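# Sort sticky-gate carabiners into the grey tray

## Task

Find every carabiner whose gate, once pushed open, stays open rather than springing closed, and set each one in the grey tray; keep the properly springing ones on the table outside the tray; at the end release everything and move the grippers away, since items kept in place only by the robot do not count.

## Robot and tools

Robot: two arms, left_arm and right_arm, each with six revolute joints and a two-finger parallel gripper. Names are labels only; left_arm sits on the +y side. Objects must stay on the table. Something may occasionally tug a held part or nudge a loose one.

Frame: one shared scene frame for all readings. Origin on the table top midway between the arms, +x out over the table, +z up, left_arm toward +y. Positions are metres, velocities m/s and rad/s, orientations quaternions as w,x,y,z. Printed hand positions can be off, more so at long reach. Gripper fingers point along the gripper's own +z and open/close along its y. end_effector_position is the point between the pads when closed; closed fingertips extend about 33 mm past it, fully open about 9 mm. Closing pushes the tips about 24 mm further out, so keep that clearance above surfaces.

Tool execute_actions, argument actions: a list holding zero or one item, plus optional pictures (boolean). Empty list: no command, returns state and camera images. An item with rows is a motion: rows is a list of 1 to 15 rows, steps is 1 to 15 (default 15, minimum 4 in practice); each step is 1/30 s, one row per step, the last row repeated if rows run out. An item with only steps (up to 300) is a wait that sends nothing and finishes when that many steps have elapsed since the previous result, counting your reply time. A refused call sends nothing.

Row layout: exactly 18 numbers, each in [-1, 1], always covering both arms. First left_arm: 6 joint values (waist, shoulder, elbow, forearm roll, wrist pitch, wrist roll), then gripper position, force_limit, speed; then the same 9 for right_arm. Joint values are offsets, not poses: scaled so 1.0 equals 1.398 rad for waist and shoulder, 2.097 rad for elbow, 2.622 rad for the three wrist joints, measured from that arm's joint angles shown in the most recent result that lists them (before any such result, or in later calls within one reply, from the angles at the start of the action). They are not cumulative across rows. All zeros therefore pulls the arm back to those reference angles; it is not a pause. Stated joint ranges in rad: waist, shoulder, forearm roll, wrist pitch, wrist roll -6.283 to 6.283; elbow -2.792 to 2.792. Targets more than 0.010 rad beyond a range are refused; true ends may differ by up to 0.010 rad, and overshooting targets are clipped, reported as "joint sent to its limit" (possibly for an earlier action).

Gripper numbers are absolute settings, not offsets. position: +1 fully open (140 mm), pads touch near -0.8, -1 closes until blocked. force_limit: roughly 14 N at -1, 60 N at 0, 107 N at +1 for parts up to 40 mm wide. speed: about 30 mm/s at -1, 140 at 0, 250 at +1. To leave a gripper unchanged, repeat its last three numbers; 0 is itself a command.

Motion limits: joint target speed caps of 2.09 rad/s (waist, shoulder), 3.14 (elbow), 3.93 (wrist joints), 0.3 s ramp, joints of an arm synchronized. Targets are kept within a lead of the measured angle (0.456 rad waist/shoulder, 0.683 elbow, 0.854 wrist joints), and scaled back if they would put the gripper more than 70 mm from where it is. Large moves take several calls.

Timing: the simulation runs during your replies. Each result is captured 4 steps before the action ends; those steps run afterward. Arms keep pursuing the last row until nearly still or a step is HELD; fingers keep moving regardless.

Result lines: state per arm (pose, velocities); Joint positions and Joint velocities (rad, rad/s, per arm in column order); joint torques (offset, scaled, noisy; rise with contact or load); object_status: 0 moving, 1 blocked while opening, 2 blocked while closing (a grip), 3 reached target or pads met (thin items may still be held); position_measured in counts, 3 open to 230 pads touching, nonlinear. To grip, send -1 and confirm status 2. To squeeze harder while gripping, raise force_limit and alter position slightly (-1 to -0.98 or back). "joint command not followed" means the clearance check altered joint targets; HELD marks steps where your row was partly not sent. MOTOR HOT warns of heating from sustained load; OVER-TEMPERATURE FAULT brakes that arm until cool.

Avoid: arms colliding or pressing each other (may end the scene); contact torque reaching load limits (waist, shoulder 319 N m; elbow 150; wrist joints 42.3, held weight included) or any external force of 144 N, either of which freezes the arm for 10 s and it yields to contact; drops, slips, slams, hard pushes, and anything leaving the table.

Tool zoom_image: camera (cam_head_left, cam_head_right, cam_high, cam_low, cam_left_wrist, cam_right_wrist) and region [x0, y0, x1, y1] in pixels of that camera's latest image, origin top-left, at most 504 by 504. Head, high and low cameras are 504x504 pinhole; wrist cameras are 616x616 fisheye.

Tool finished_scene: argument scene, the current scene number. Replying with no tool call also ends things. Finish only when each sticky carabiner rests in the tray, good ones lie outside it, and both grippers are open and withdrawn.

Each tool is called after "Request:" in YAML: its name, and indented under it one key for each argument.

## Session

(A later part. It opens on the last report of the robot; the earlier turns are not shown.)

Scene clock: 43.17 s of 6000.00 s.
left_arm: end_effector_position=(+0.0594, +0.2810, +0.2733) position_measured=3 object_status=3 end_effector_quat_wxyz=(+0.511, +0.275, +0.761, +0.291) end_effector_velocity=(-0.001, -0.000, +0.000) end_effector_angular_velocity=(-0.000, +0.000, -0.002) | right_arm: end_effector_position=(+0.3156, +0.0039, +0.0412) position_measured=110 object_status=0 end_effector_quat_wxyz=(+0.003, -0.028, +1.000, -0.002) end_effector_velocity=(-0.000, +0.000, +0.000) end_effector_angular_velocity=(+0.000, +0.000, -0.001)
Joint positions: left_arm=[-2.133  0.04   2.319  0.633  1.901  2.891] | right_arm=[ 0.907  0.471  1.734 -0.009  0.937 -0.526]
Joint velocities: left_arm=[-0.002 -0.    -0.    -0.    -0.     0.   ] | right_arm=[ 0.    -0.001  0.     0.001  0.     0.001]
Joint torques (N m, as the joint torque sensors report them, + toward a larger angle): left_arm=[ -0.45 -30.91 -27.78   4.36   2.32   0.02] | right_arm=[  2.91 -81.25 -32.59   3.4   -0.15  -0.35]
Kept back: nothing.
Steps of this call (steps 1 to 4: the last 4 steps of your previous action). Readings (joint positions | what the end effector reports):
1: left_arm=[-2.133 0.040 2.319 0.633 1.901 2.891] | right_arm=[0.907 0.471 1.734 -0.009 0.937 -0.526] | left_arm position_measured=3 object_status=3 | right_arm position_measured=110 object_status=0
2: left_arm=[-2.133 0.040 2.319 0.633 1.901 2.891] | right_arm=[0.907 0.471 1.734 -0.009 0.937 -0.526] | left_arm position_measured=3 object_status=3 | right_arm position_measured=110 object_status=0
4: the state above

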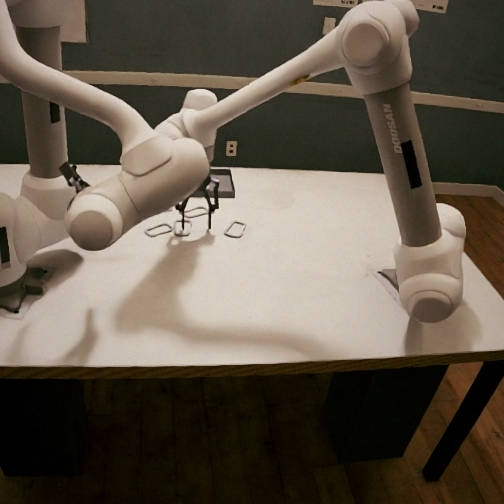

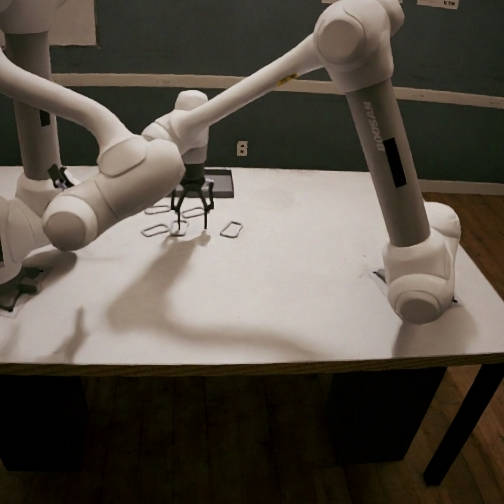

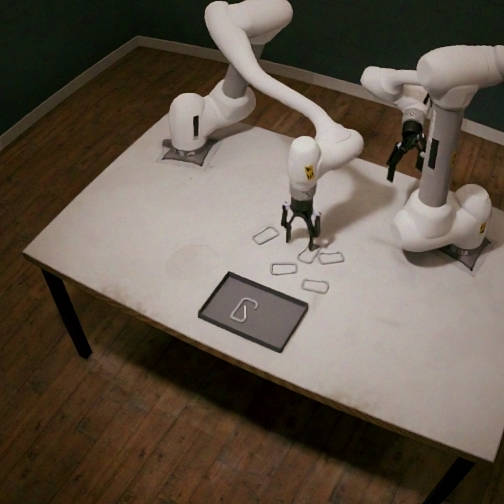

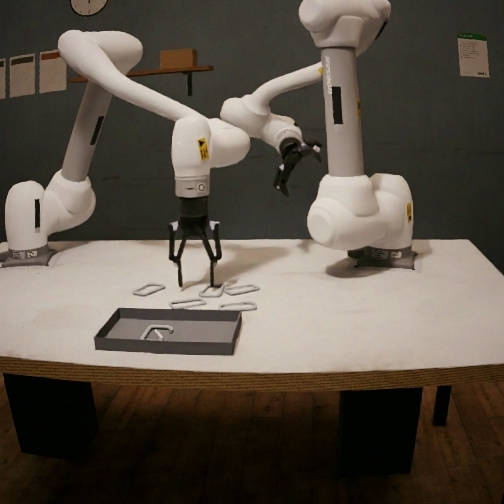

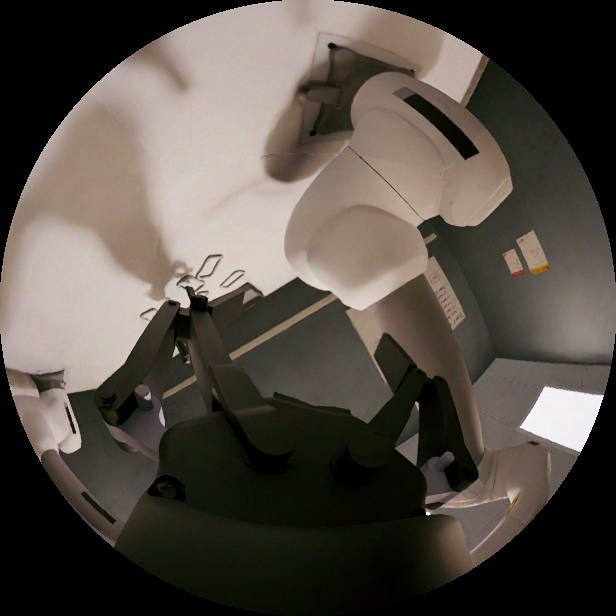

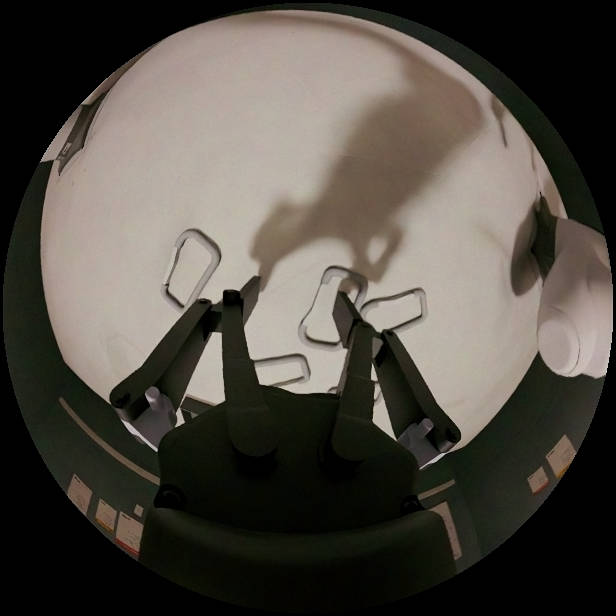

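Request:
execute_actions:
  actions:
    - {"rows":[[0,0,0,0,0,0,1,0,0,0,-0.015,-0.007,0,0.014,0,0.15,-0.4,0],[0,0,0,0,0,0,1,0,0,0,-0.015,-0.007,0,0.014,0,0.15,-0.4,0],[0,0,0,0,0,0,1,0,0,0,-0.015,-0.007,0,0.014,0,0.15,-0.4,0],[0,0,0,0,0,0,1,0,0,0,-0.015,-0.007,0,0.014,0,0.15,-0.4,0],[0,0,0,0,0,0,1,0,0,0,-0.015,-0.007,0,0.014,0,0.15,-0.4,0],[0,0,0,0,0,0,1,0,0,-0.054,-0.134,0.084,0,0.005,0.151,0.15,-0.4,0]],"steps":15}

Request:
execute_actions:
  actions:
    - {"steps":10}
  pictures: true

Scene clock: 44.03 s of 6000.00 s.
left_arm: end_effector_position=(+0.0594, +0.2810, +0.2733) position_measured=3 object_status=3 end_effector_quat_wxyz=(+0.511, +0.275, +0.761, +0.291) end_effector_velocity=(+0.000, +0.000, -0.000) end_effector_angular_velocity=(+0.001, -0.001, +0.002) | right_arm: end_effector_position=(+0.3154, -0.0420, +0.0756) position_measured=110 object_status=3 end_effector_quat_wxyz=(+0.003, +0.067, +0.998, -0.001) end_effector_velocity=(-0.012, -0.414, +0.090) end_effector_angular_velocity=(-0.016, +0.010, -1.671)
Joint positions: left_arm=[-2.133  0.04   2.319  0.633  1.901  2.891] | right_arm=[ 0.877  0.382  1.797 -0.009  0.962 -0.366]
Joint velocities: left_arm=[ 0.002  0.001  0.    -0.     0.     0.   ] | right_arm=[-0.275 -0.584  0.682 -0.    -0.069  1.396]
Joint torques (N m, as the joint torque sensors report them, + toward a larger angle): left_arm=[ -0.02 -31.84 -27.8    4.31   2.22   0.08] | right_arm=[  5.84 -66.41 -31.52   3.87  -0.28  -0.16]
Steps of this call (steps 1 to 15: the robot went on to your last target; steps 16 to 26: the first 11 steps of this action). Readings (joint positions | what the end effector reports):
16: left_arm=[-2.133 0.040 2.319 0.633 1.901 2.891] | right_arm=[0.907 0.471 1.734 -0.009 0.937 -0.526] | left_arm position_measured=3 object_status=3 | right_arm position_measured=110 object_status=3
17: left_arm=[-2.133 0.040 2.319 0.633 1.901 2.891] | right_arm=[0.907 0.468 1.732 -0.009 0.942 -0.526] | left_arm position_measured=3 object_status=3 | right_arm position_measured=110 object_status=3
19: left_arm=[-2.133 0.040 2.319 0.633 1.901 2.891] | right_arm=[0.907 0.457 1.724 -0.009 0.961 -0.526] | left_arm position_measured=3 object_status=3 | right_arm position_measured=110 object_status=3
23: left_arm=[-2.133 0.040 2.319 0.633 1.901 2.891] | right_arm=[0.902 0.439 1.733 -0.009 0.969 -0.498] | left_arm position_measured=3 object_status=3 | right_arm position_measured=110 object_status=3
26: the state above

Scene clock: 44.37 s of 6000.00 s.
left_arm: end_effector_position=(+0.0594, +0.2810, +0.2733) position_measured=3 object_status=3 end_effector_quat_wxyz=(+0.511, +0.275, +0.761, +0.291) end_effector_velocity=(+0.000, +0.000, -0.000) end_effector_angular_velocity=(+0.000, +0.001, +0.002) | right_arm: end_effector_position=(+0.3101, -0.1099, +0.0889) position_measured=110 object_status=3 end_effector_quat_wxyz=(+0.003, +0.205, +0.979, -0.002) end_effector_velocity=(-0.001, -0.007, -0.000) end_effector_angular_velocity=(-0.001, +0.001, -0.031)
Joint positions: left_arm=[-2.133  0.04   2.319  0.633  1.901  2.891] | right_arm=[ 0.832  0.285  1.909 -0.009  0.95  -0.132]
Joint velocities: left_arm=[ 0.001 -0.     0.    -0.001 -0.     0.   ] | right_arm=[-0.004 -0.008  0.012  0.001 -0.002  0.026]
Joint torques (N m, as the joint torque sensors report them, + toward a larger angle): left_arm=[  0.03 -31.02 -27.44   4.38   2.2   -0.03] | right_arm=[  2.65 -59.57 -33.66   3.79   0.12  -0.13]
Kept back: nothing.
Steps of this call (steps 1 to 4: the last 4 steps of your previous action; steps 5 to 10: the robot went on to your last target). Readings (joint positions | what the end effector reports):
1: left_arm=[-2.133 0.040 2.319 0.633 1.901 2.891] | right_arm=[0.868 0.363 1.819 -0.009 0.959 -0.320] | left_arm position_measured=3 object_status=3 | right_arm position_measured=110 object_status=3
2: left_arm=[-2.133 0.040 2.319 0.633 1.901 2.891] | right_arm=[0.859 0.345 1.841 -0.009 0.957 -0.275] | left_arm position_measured=3 object_status=3 | right_arm position_measured=110 object_status=3
4: left_arm=[-2.133 0.040 2.319 0.633 1.901 2.891] | right_arm=[0.844 0.312 1.878 -0.009 0.953 -0.197] | left_arm position_measured=3 object_status=3 | right_arm position_measured=110 object_status=3
8: left_arm=[-2.133 0.040 2.319 0.633 1.901 2.891] | right_arm=[0.832 0.286 1.908 -0.009 0.950 -0.135] | left_arm position_measured=3 object_status=3 | right_arm position_measured=110 object_status=3
10: the state above

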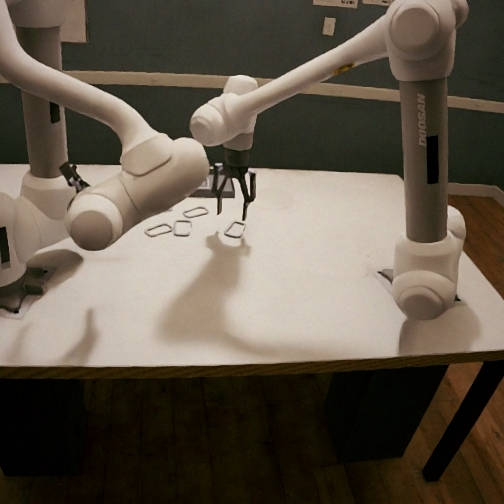

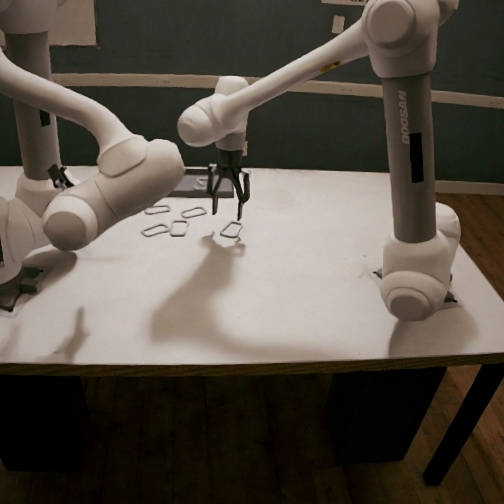

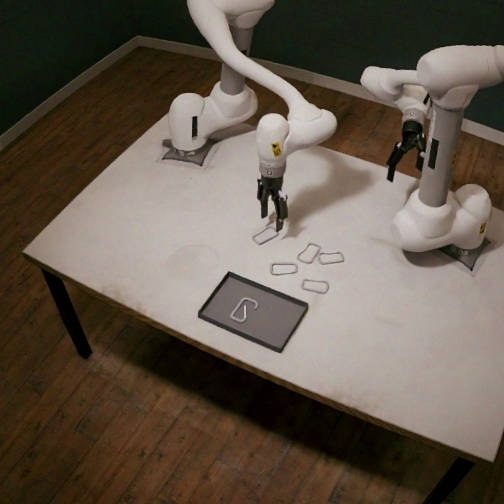

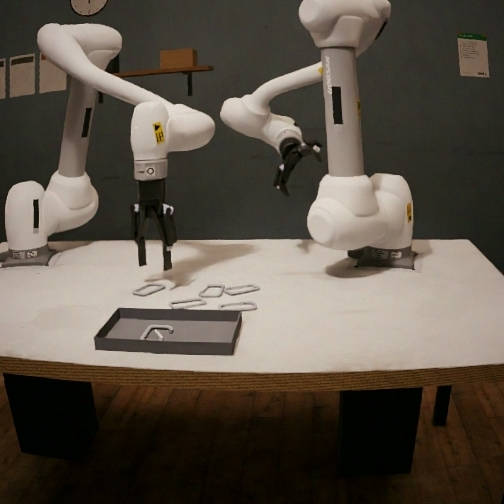

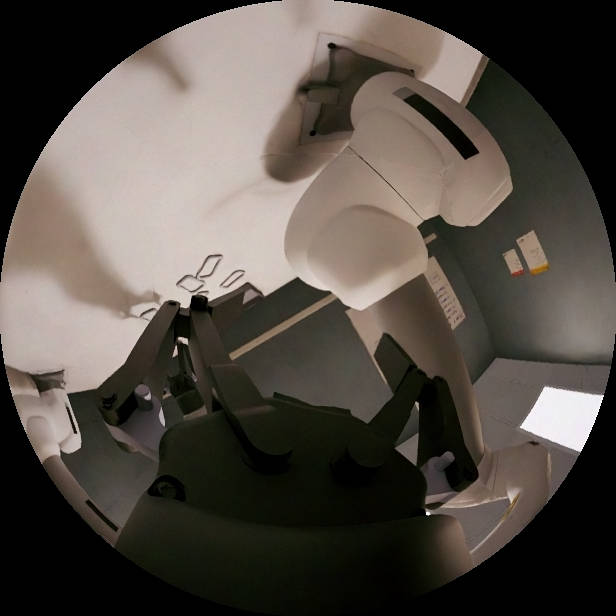

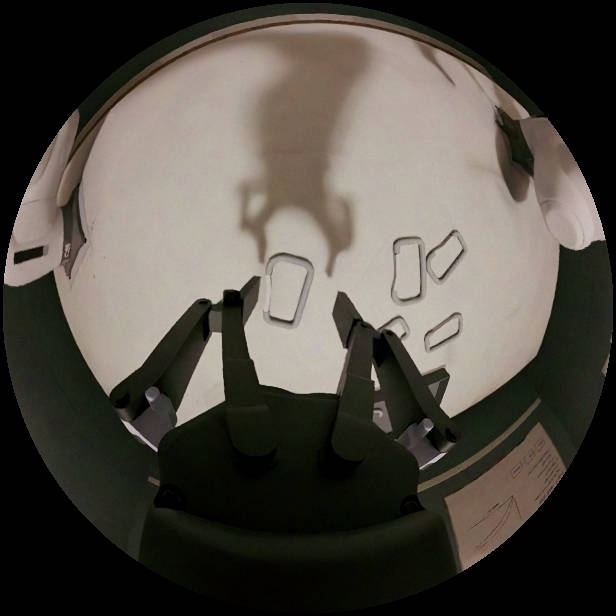

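Request:
zoom_image:
  camera: "cam_right_wrist"
  region: [220,220,400,380]

Region (220, 220, 400, 380) of cam_right_wrist's 616x616 image, scaled by 2.800, with more detail than that image has.

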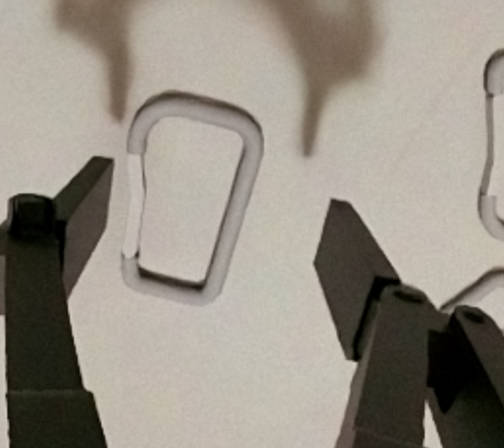

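Request:
execute_actions:
  actions:
    - {"rows":[[0,0,0,0,0,0,1,0,0,-0.0179,0.005,0.022,0,-0.02,-0.0088,0.15,-0.6,0],[0,0,0,0,0,0,1,0,0,-0.0179,0.005,0.022,0,-0.02,-0.0088,0.15,-0.6,0],[0,0,0,0,0,0,1,0,0,-0.0179,0.005,0.022,0,-0.02,-0.0088,0.15,-0.6,0],[0,0,0,0,0,0,1,0,0,-0.0179,0.005,0.022,0,-0.02,-0.0088,0.15,-0.6,0],[0,0,0,0,0,0,1,0,0,-0.0179,0.0255,0.0319,0,-0.04,-0.0088,0.15,-0.6,0]],"steps":15}

Request:
execute_actions:
  actions:
    - {"steps":6}
  pictures: true

Request:
zoom_image:
  camera: "cam_right_wrist"
  region: [220,220,400,380]

Scene clock: 45.20 s of 6000.00 s.
left_arm: end_effector_position=(+0.0594, +0.2810, +0.2733) position_measured=3 object_status=3 end_effector_quat_wxyz=(+0.511, +0.275, +0.761, +0.291) end_effector_velocity=(+0.000, -0.000, -0.000) end_effector_angular_velocity=(+0.001, -0.000, +0.000) | right_arm: end_effector_position=(+0.3161, -0.1289, +0.0395) position_measured=110 object_status=3 end_effector_quat_wxyz=(+0.003, +0.206, +0.979, -0.001) end_effector_velocity=(+0.001, -0.001, -0.027) end_effector_angular_velocity=(+0.009, -0.005, +0.001)
Joint positions: left_arm=[-2.133  0.04   2.319  0.633  1.901  2.891] | right_arm=[ 0.807  0.318  1.974 -0.009  0.849 -0.155]
Joint velocities: left_arm=[0.001 0.001 0.    0.    0.    0.001] | right_arm=[-0.003  0.027  0.025  0.    -0.062 -0.004]
Joint torques (N m, as the joint torque sensors report them, + toward a larger angle): left_arm=[  0.1  -31.14 -27.73   4.33   2.39   0.06] | right_arm=[  3.83 -71.62 -30.72   3.54   0.    -0.35]
Steps of this call (steps 1 to 14: the robot went on to your last target; steps 15 to 25: the first 11 steps of this action). Readings (joint positions | what the end effector reports):
15: left_arm=[-2.133 0.040 2.319 0.633 1.901 2.891] | right_arm=[0.831 0.284 1.910 -0.009 0.950 -0.130] | left_arm position_measured=3 object_status=3 | right_arm position_measured=110 object_status=3
16: left_arm=[-2.133 0.040 2.319 0.633 1.901 2.891] | right_arm=[0.829 0.284 1.915 -0.009 0.943 -0.132] | left_arm position_measured=3 object_status=3 | right_arm position_measured=110 object_status=3
18: left_arm=[-2.133 0.040 2.319 0.633 1.901 2.891] | right_arm=[0.816 0.288 1.940 -0.009 0.916 -0.146] | left_arm position_measured=3 object_status=3 | right_arm position_measured=110 object_status=3
22: left_arm=[-2.133 0.040 2.319 0.633 1.901 2.891] | right_arm=[0.808 0.309 1.967 -0.009 0.866 -0.154] | left_arm position_measured=3 object_status=3 | right_arm position_measured=110 object_status=3
25: the state above

Scene clock: 45.40 s of 6000.00 s.
left_arm: end_effector_position=(+0.0594, +0.2810, +0.2733) position_measured=3 object_status=3 end_effector_quat_wxyz=(+0.511, +0.275, +0.761, +0.291) end_effector_velocity=(+0.000, +0.000, +0.000) end_effector_angular_velocity=(-0.000, +0.001, +0.001) | right_arm: end_effector_position=(+0.3161, -0.1291, +0.0377) position_measured=110 object_status=3 end_effector_quat_wxyz=(+0.003, +0.206, +0.979, -0.001) end_effector_velocity=(-0.000, -0.000, -0.002) end_effector_angular_velocity=(-0.001, +0.001, -0.001)
Joint positions: left_arm=[-2.133  0.04   2.319  0.633  1.901  2.891] | right_arm=[ 0.807  0.32   1.976 -0.009  0.845 -0.155]
Joint velocities: left_arm=[ 0.001 -0.001  0.     0.    -0.     0.001] | right_arm=[ 0.     0.003  0.001  0.001 -0.003  0.001]
Joint torques (N m, as the joint torque sensors report them, + toward a larger angle): left_arm=[ -0.22 -31.58 -28.05   4.35   2.23   0.06] | right_arm=[  3.75 -65.09 -29.95   3.39   0.05  -0.2 ]
Kept back: nothing.
Steps of this call (steps 1 to 4: the last 4 steps of your previous action; steps 5 to 6: the robot went on to your last target). Readings (joint positions | what the end effector reports):
1: left_arm=[-2.133 0.040 2.319 0.633 1.901 2.891] | right_arm=[0.807 0.319 1.975 -0.009 0.847 -0.155] | left_arm position_measured=3 object_status=3 | right_arm position_measured=110 object_status=3
2: left_arm=[-2.133 0.040 2.319 0.633 1.901 2.891] | right_arm=[0.807 0.319 1.975 -0.009 0.846 -0.155] | left_arm position_measured=3 object_status=3 | right_arm position_measured=110 object_status=3
4: left_arm=[-2.133 0.040 2.319 0.633 1.901 2.891] | right_arm=[0.807 0.320 1.976 -0.009 0.845 -0.155] | left_arm position_measured=3 object_status=3 | right_arm position_measured=110 object_status=3
6: the state above

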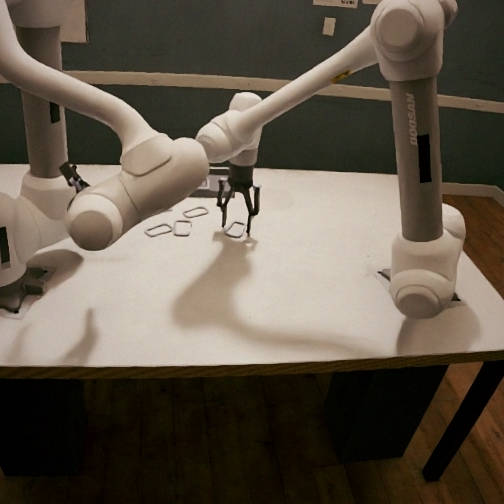

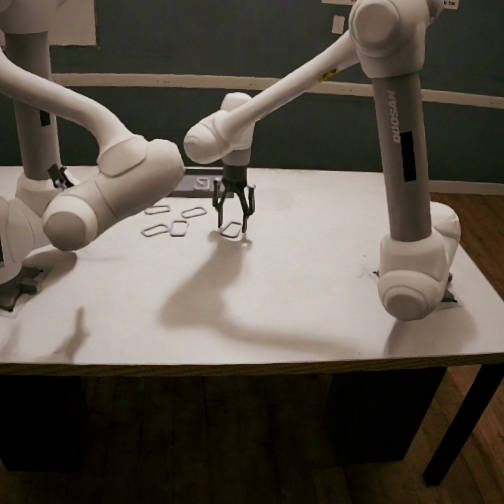

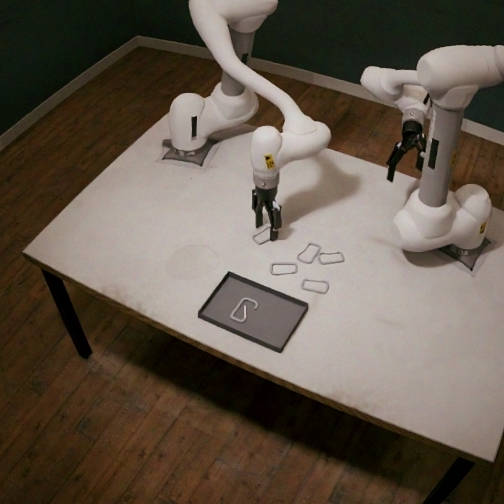

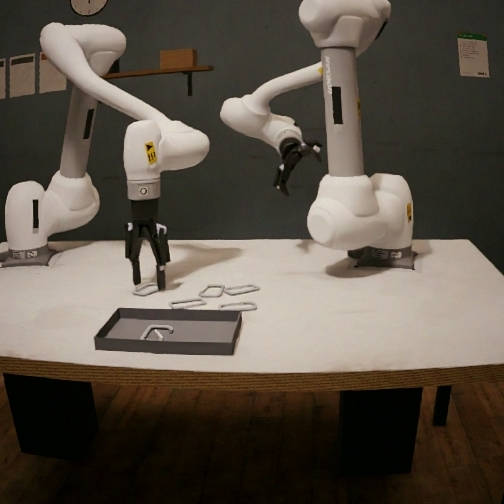

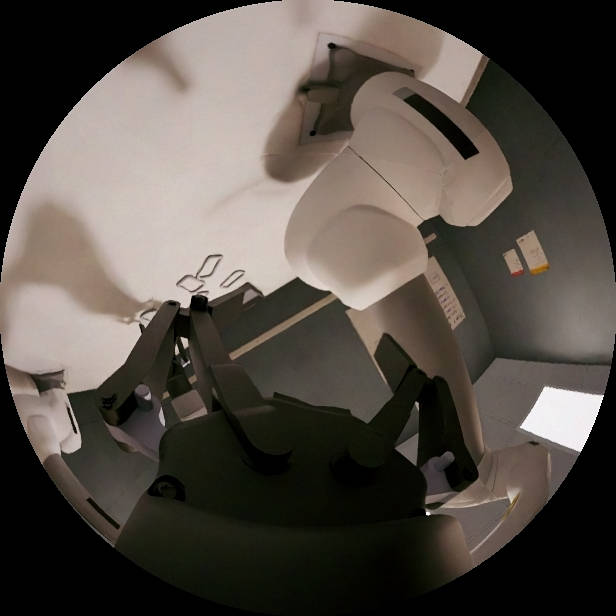

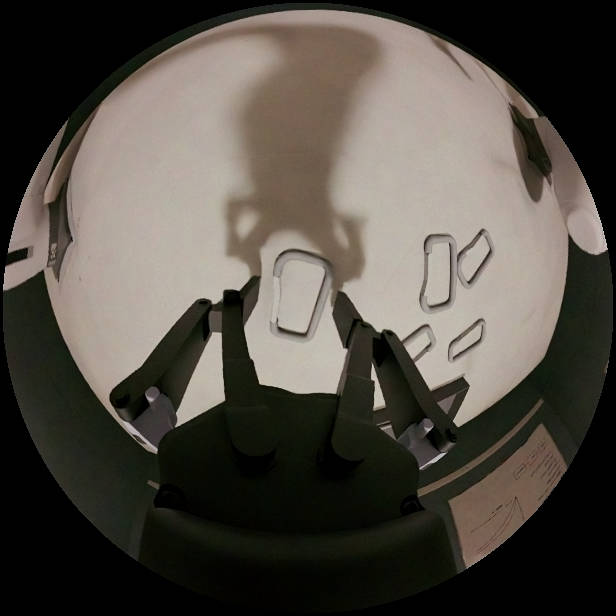

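Region (220, 220, 400, 380) of cam_right_wrist's 616x616 image, scaled by 2.800, with more detail than that image has.

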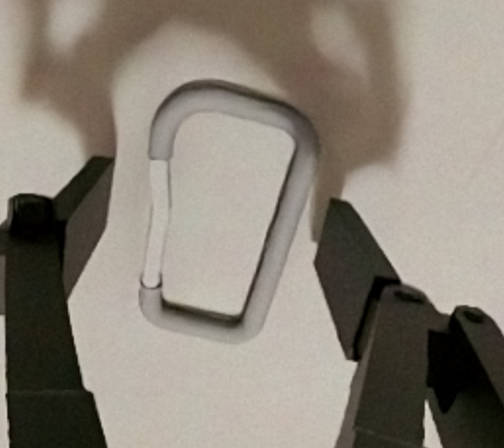

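Request:
execute_actions:
  actions:
    - {"rows":[[0,0,0,0,0,0,1,0,0,-0.0056,0.0014,-0.0014,0,0.0004,-0.003,0.15,-0.6,0],[0,0,0,0,0,0,1,0,0,-0.0056,0.0014,-0.0014,0,0.0004,-0.003,0.15,-0.6,0],[0,0,0,0,0,0,1,0,0,-0.0056,0.0014,-0.0014,0,0.0004,-0.003,0.15,-0.6,0],[0,0,0,0,0,0,1,0,0,-0.0056,0.0014,-0.0014,0,0.0004,-0.003,0.15,-0.6,0],[0,0,0,0,0,0,1,0,0,-0.0056,0.0014,-0.0014,0,0.0004,-0.003,-0.3,-0.6,-0.5]],"steps":15}

Request:
execute_actions:
  actions:
    - {"steps":10}
  pictures: true

Request:
zoom_image:
  camera: "cam_right_wrist"
  region: [220,220,400,380]

Scene clock: 46.00 s of 6000.00 s.
left_arm: end_effector_position=(+0.0594, +0.2810, +0.2733) position_measured=3 object_status=3 end_effector_quat_wxyz=(+0.511, +0.275, +0.761, +0.291) end_effector_velocity=(-0.000, +0.000, +0.000) end_effector_angular_velocity=(-0.001, +0.001, -0.001) | right_arm: end_effector_position=(+0.3210, -0.1303, +0.0377) position_measured=134 object_status=0 end_effector_quat_wxyz=(+0.003, +0.206, +0.979, -0.001) end_effector_velocity=(+0.001, -0.000, -0.001) end_effector_angular_velocity=(-0.002, +0.001, +0.000)
Joint positions: left_arm=[-2.133  0.04   2.319  0.633  1.901  2.891] | right_arm=[ 0.799  0.322  1.973 -0.009  0.846 -0.163]
Joint velocities: left_arm=[-0.001 -0.002  0.     0.    -0.     0.   ] | right_arm=[-0.001  0.002 -0.001 -0.001  0.    -0.001]
Joint torques (N m, as the joint torque sensors report them, + toward a larger angle): left_arm=[  0.18 -31.43 -27.77   4.39   2.15  -0.1 ] | right_arm=[  0.89 -64.44 -30.12   3.33  -0.14  -0.24]
Steps of this call (steps 1 to 7: the robot went on to your last target; steps 8 to 18: the first 11 steps of this action). Readings (joint positions | what the end effector reports):
8: left_arm=[-2.133 0.040 2.319 0.633 1.901 2.891] | right_arm=[0.807 0.320 1.976 -0.009 0.845 -0.155] | left_arm position_measured=3 object_status=3 | right_arm position_measured=110 object_status=3
9: left_arm=[-2.133 0.040 2.319 0.633 1.901 2.891] | right_arm=[0.805 0.321 1.976 -0.009 0.845 -0.157] | left_arm position_measured=3 object_status=3 | right_arm position_measured=110 object_status=3
11: left_arm=[-2.133 0.040 2.319 0.633 1.901 2.891] | right_arm=[0.801 0.322 1.974 -0.009 0.845 -0.161] | left_arm position_measured=3 object_status=3 | right_arm position_measured=110 object_status=3
15: left_arm=[-2.133 0.040 2.319 0.633 1.901 2.891] | right_arm=[0.799 0.322 1.973 -0.009 0.846 -0.163] | left_arm position_measured=3 object_status=3 | right_arm position_measured=121 object_status=0
18: the state above

Scene clock: 46.33 s of 6000.00 s.
left_arm: end_effector_position=(+0.0594, +0.2810, +0.2733) position_measured=3 object_status=3 end_effector_quat_wxyz=(+0.511, +0.275, +0.761, +0.291) end_effector_velocity=(-0.000, -0.000, -0.000) end_effector_angular_velocity=(-0.000, -0.001, -0.002) | right_arm: end_effector_position=(+0.3213, -0.1300, +0.0379) position_measured=167 object_status=0 end_effector_quat_wxyz=(+0.003, +0.206, +0.979, -0.001) end_effector_velocity=(-0.001, -0.002, -0.002) end_effector_angular_velocity=(-0.003, +0.002, +0.000)
Joint positions: left_arm=[-2.133  0.04   2.319  0.633  1.901  2.891] | right_arm=[ 0.799  0.322  1.973 -0.009  0.846 -0.163]
Joint velocities: left_arm=[-0.001  0.001 -0.     0.001  0.    -0.001] | right_arm=[-0.     0.001  0.003  0.    -0.    -0.001]
Joint torques (N m, as the joint torque sensors report them, + toward a larger angle): left_arm=[ -0.41 -30.73 -27.93   4.37   2.29  -0.05] | right_arm=[ -0.05 -25.47   6.2    1.71   5.48  -0.53]
Kept back: nothing.
Steps of this call (steps 1 to 4: the last 4 steps of your previous action; steps 5 to 10: the robot went on to your last target). Readings (joint positions | what the end effector reports):
1: left_arm=[-2.133 0.040 2.319 0.633 1.901 2.891] | right_arm=[0.799 0.322 1.973 -0.009 0.846 -0.163] | left_arm position_measured=3 object_status=3 | right_arm position_measured=139 object_status=0
2: left_arm=[-2.133 0.040 2.319 0.633 1.901 2.891] | right_arm=[0.799 0.322 1.973 -0.009 0.846 -0.163] | left_arm position_measured=3 object_status=3 | right_arm position_measured=144 object_status=0
4: left_arm=[-2.133 0.040 2.319 0.633 1.901 2.891] | right_arm=[0.799 0.322 1.973 -0.009 0.846 -0.163] | left_arm position_measured=3 object_status=3 | right_arm position_measured=153 object_status=0
8: left_arm=[-2.133 0.040 2.319 0.633 1.901 2.891] | right_arm=[0.799 0.322 1.972 -0.009 0.846 -0.163] | left_arm position_measured=3 object_status=3 | right_arm position_measured=167 object_status=0
10: the state above

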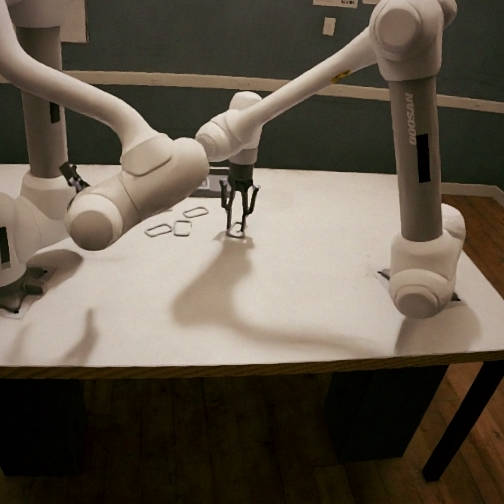

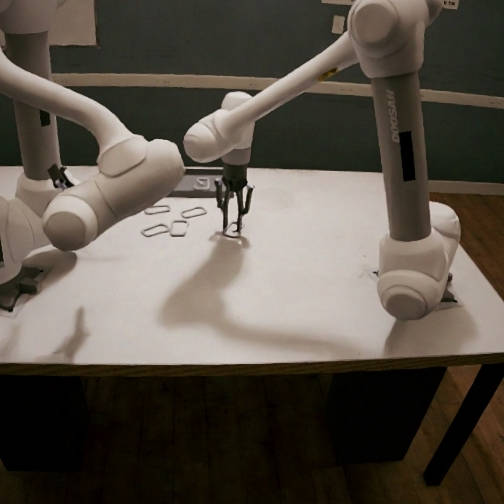

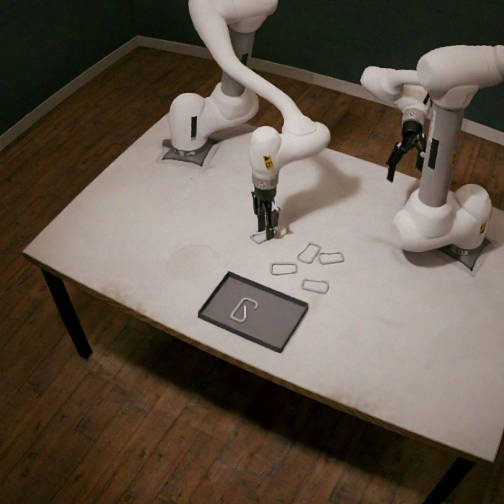

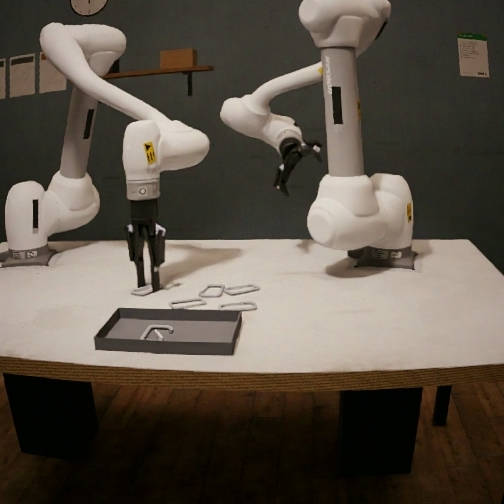

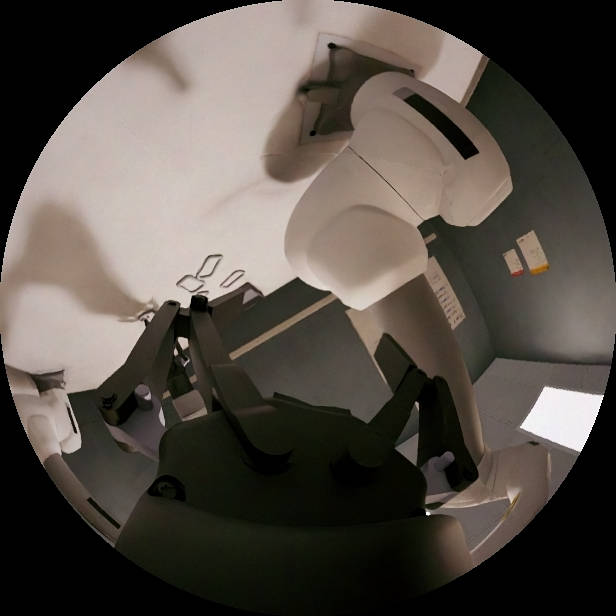

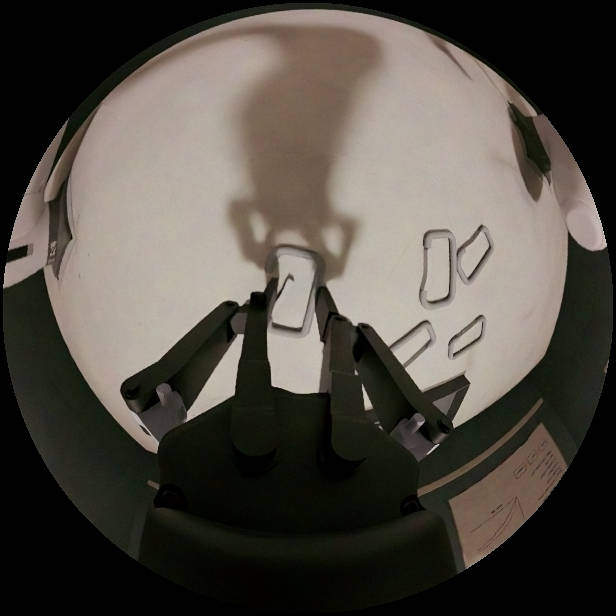

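Region (220, 220, 400, 380) of cam_right_wrist's 616x616 image, scaled by 2.800, with more detail than that image has.

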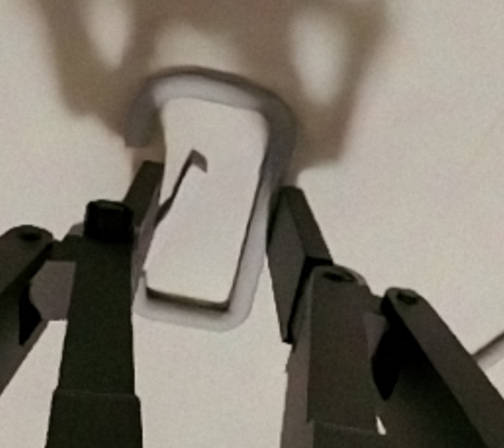

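Gate is open, table pressed hard; reopen now (slowly).

Request:
execute_actions:
  actions:
    - {"rows":[[0,0,0,0,0,0,1,0,0,0,0,0,0,0,0,0.15,-0.6,-0.5]],"steps":15}

Request:
execute_actions:
  actions:
    - {"steps":6}
  pictures: true

Request:
zoom_image:
  camera: "cam_right_wrist"
  region: [220,220,400,380]

Scene clock: 46.87 s of 6000.00 s.
left_arm: end_effector_position=(+0.0594, +0.2810, +0.2733) position_measured=3 object_status=3 end_effector_quat_wxyz=(+0.511, +0.275, +0.761, +0.291) end_effector_velocity=(+0.000, +0.000, +0.000) end_effector_angular_velocity=(+0.000, +0.001, +0.000) | right_arm: end_effector_position=(+0.3212, -0.1301, +0.0378) position_measured=124 object_status=0 end_effector_quat_wxyz=(+0.003, +0.206, +0.979, -0.001) end_effector_velocity=(+0.000, +0.001, +0.001) end_effector_angular_velocity=(+0.002, -0.002, +0.002)
Joint positions: left_arm=[-2.133  0.04   2.319  0.633  1.901  2.891] | right_arm=[ 0.799  0.322  1.973 -0.009  0.846 -0.163]
Joint velocities: left_arm=[ 0.    -0.001 -0.    -0.     0.     0.001] | right_arm=[ 0.    -0.001 -0.001 -0.001 -0.001 -0.001]
Joint torques (N m, as the joint torque sensors report them, + toward a larger angle): left_arm=[ -0.38 -31.07 -27.71   4.26   2.18   0.06] | right_arm=[  4.95 -65.13 -29.31   3.18  -0.24  -0.19]
Steps of this call (steps 1 to 5: the robot went on to your last target; steps 6 to 16: the first 11 steps of this action). Readings (joint positions | what the end effector reports):
6: left_arm=[-2.133 0.040 2.319 0.633 1.901 2.891] | right_arm=[0.799 0.322 1.973 -0.009 0.846 -0.163] | left_arm position_measured=3 object_status=3 | right_arm position_measured=167 object_status=0
7: left_arm=[-2.133 0.040 2.319 0.633 1.901 2.891] | right_arm=[0.799 0.322 1.974 -0.009 0.846 -0.163] | left_arm position_measured=3 object_status=3 | right_arm position_measured=165 object_status=0
9: left_arm=[-2.133 0.040 2.319 0.633 1.901 2.891] | right_arm=[0.799 0.322 1.974 -0.009 0.846 -0.163] | left_arm position_measured=3 object_status=3 | right_arm position_measured=156 object_status=0
13: left_arm=[-2.133 0.040 2.319 0.633 1.901 2.891] | right_arm=[0.799 0.322 1.973 -0.009 0.846 -0.163] | left_arm position_measured=3 object_status=3 | right_arm position_measured=138 object_status=0
16: the state above

Scene clock: 47.07 s of 6000.00 s.
left_arm: end_effector_position=(+0.0594, +0.2810, +0.2733) position_measured=3 object_status=3 end_effector_quat_wxyz=(+0.511, +0.275, +0.761, +0.291) end_effector_velocity=(+0.000, +0.000, -0.000) end_effector_angular_velocity=(+0.001, -0.000, +0.001) | right_arm: end_effector_position=(+0.3213, -0.1300, +0.0378) position_measured=110 object_status=0 end_effector_quat_wxyz=(+0.003, +0.206, +0.979, -0.001) end_effector_velocity=(-0.000, +0.000, -0.001) end_effector_angular_velocity=(-0.001, +0.001, -0.001)
Joint positions: left_arm=[-2.133  0.04   2.319  0.633  1.901  2.891] | right_arm=[ 0.799  0.322  1.973 -0.009  0.846 -0.163]
Joint velocities: left_arm=[0.001 0.    0.    0.    0.    0.001] | right_arm=[-0.     0.002 -0.     0.001  0.     0.001]
Joint torques (N m, as the joint torque sensors report them, + toward a larger angle): left_arm=[  0.05 -31.48 -27.35   4.42   2.15   0.  ] | right_arm=[  2.88 -64.58 -30.53   3.2   -0.45  -0.41]
Kept back: nothing.
Steps of this call (steps 1 to 4: the last 4 steps of your previous action; steps 5 to 6: the robot went on to your last target). Readings (joint positions | what the end effector reports):
1: left_arm=[-2.133 0.040 2.319 0.633 1.901 2.891] | right_arm=[0.799 0.322 1.973 -0.009 0.846 -0.163] | left_arm position_measured=3 object_status=3 | right_arm position_measured=119 object_status=0
2: left_arm=[-2.133 0.040 2.319 0.633 1.901 2.891] | right_arm=[0.799 0.322 1.973 -0.009 0.846 -0.163] | left_arm position_measured=3 object_status=3 | right_arm position_measured=115 object_status=0
4: left_arm=[-2.133 0.040 2.319 0.633 1.901 2.891] | right_arm=[0.799 0.322 1.973 -0.009 0.846 -0.163] | left_arm position_measured=3 object_status=3 | right_arm position_measured=110 object_status=0
6: the state above

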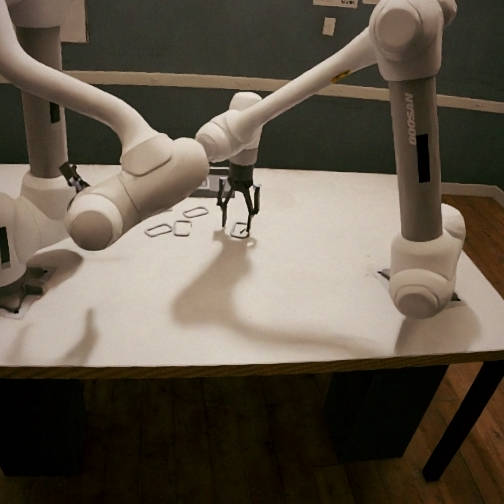

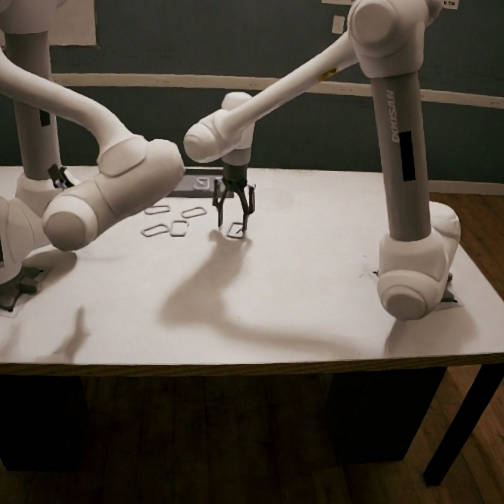

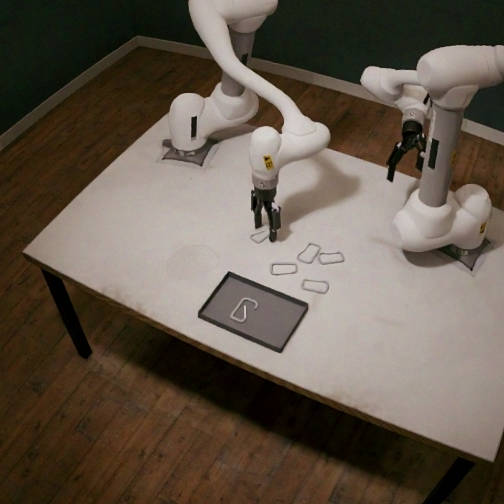

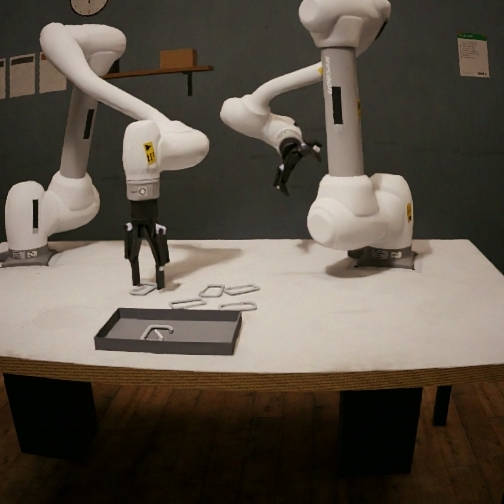

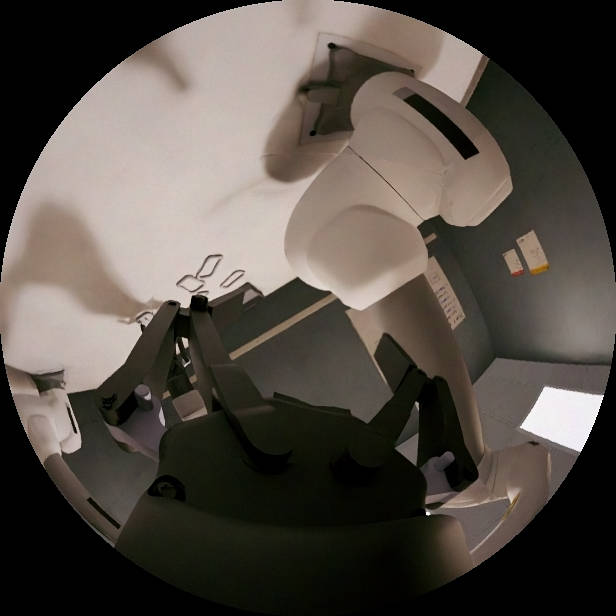

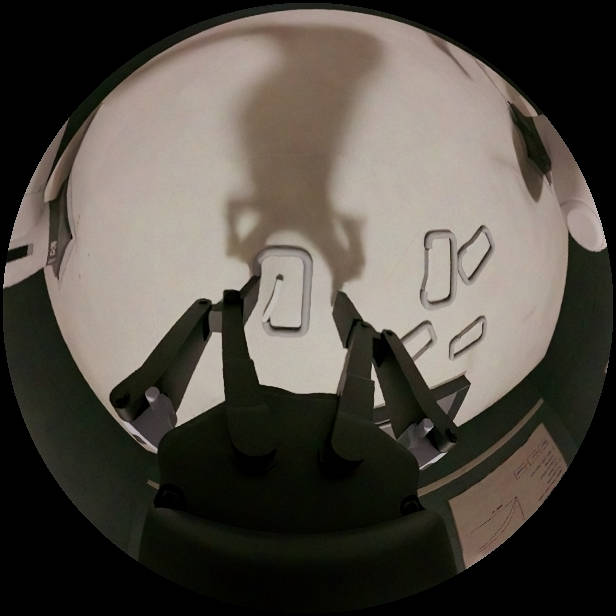

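Region (220, 220, 400, 380) of cam_right_wrist's 616x616 image, scaled by 2.800, with more detail than that image has.

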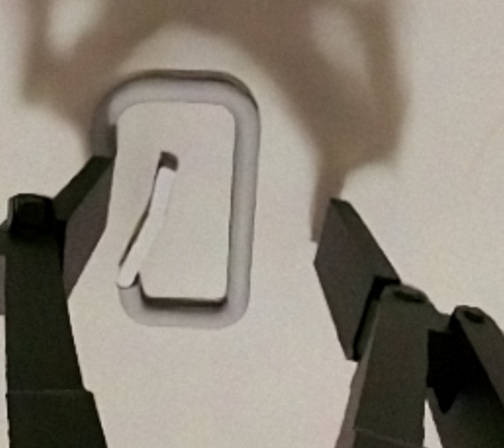

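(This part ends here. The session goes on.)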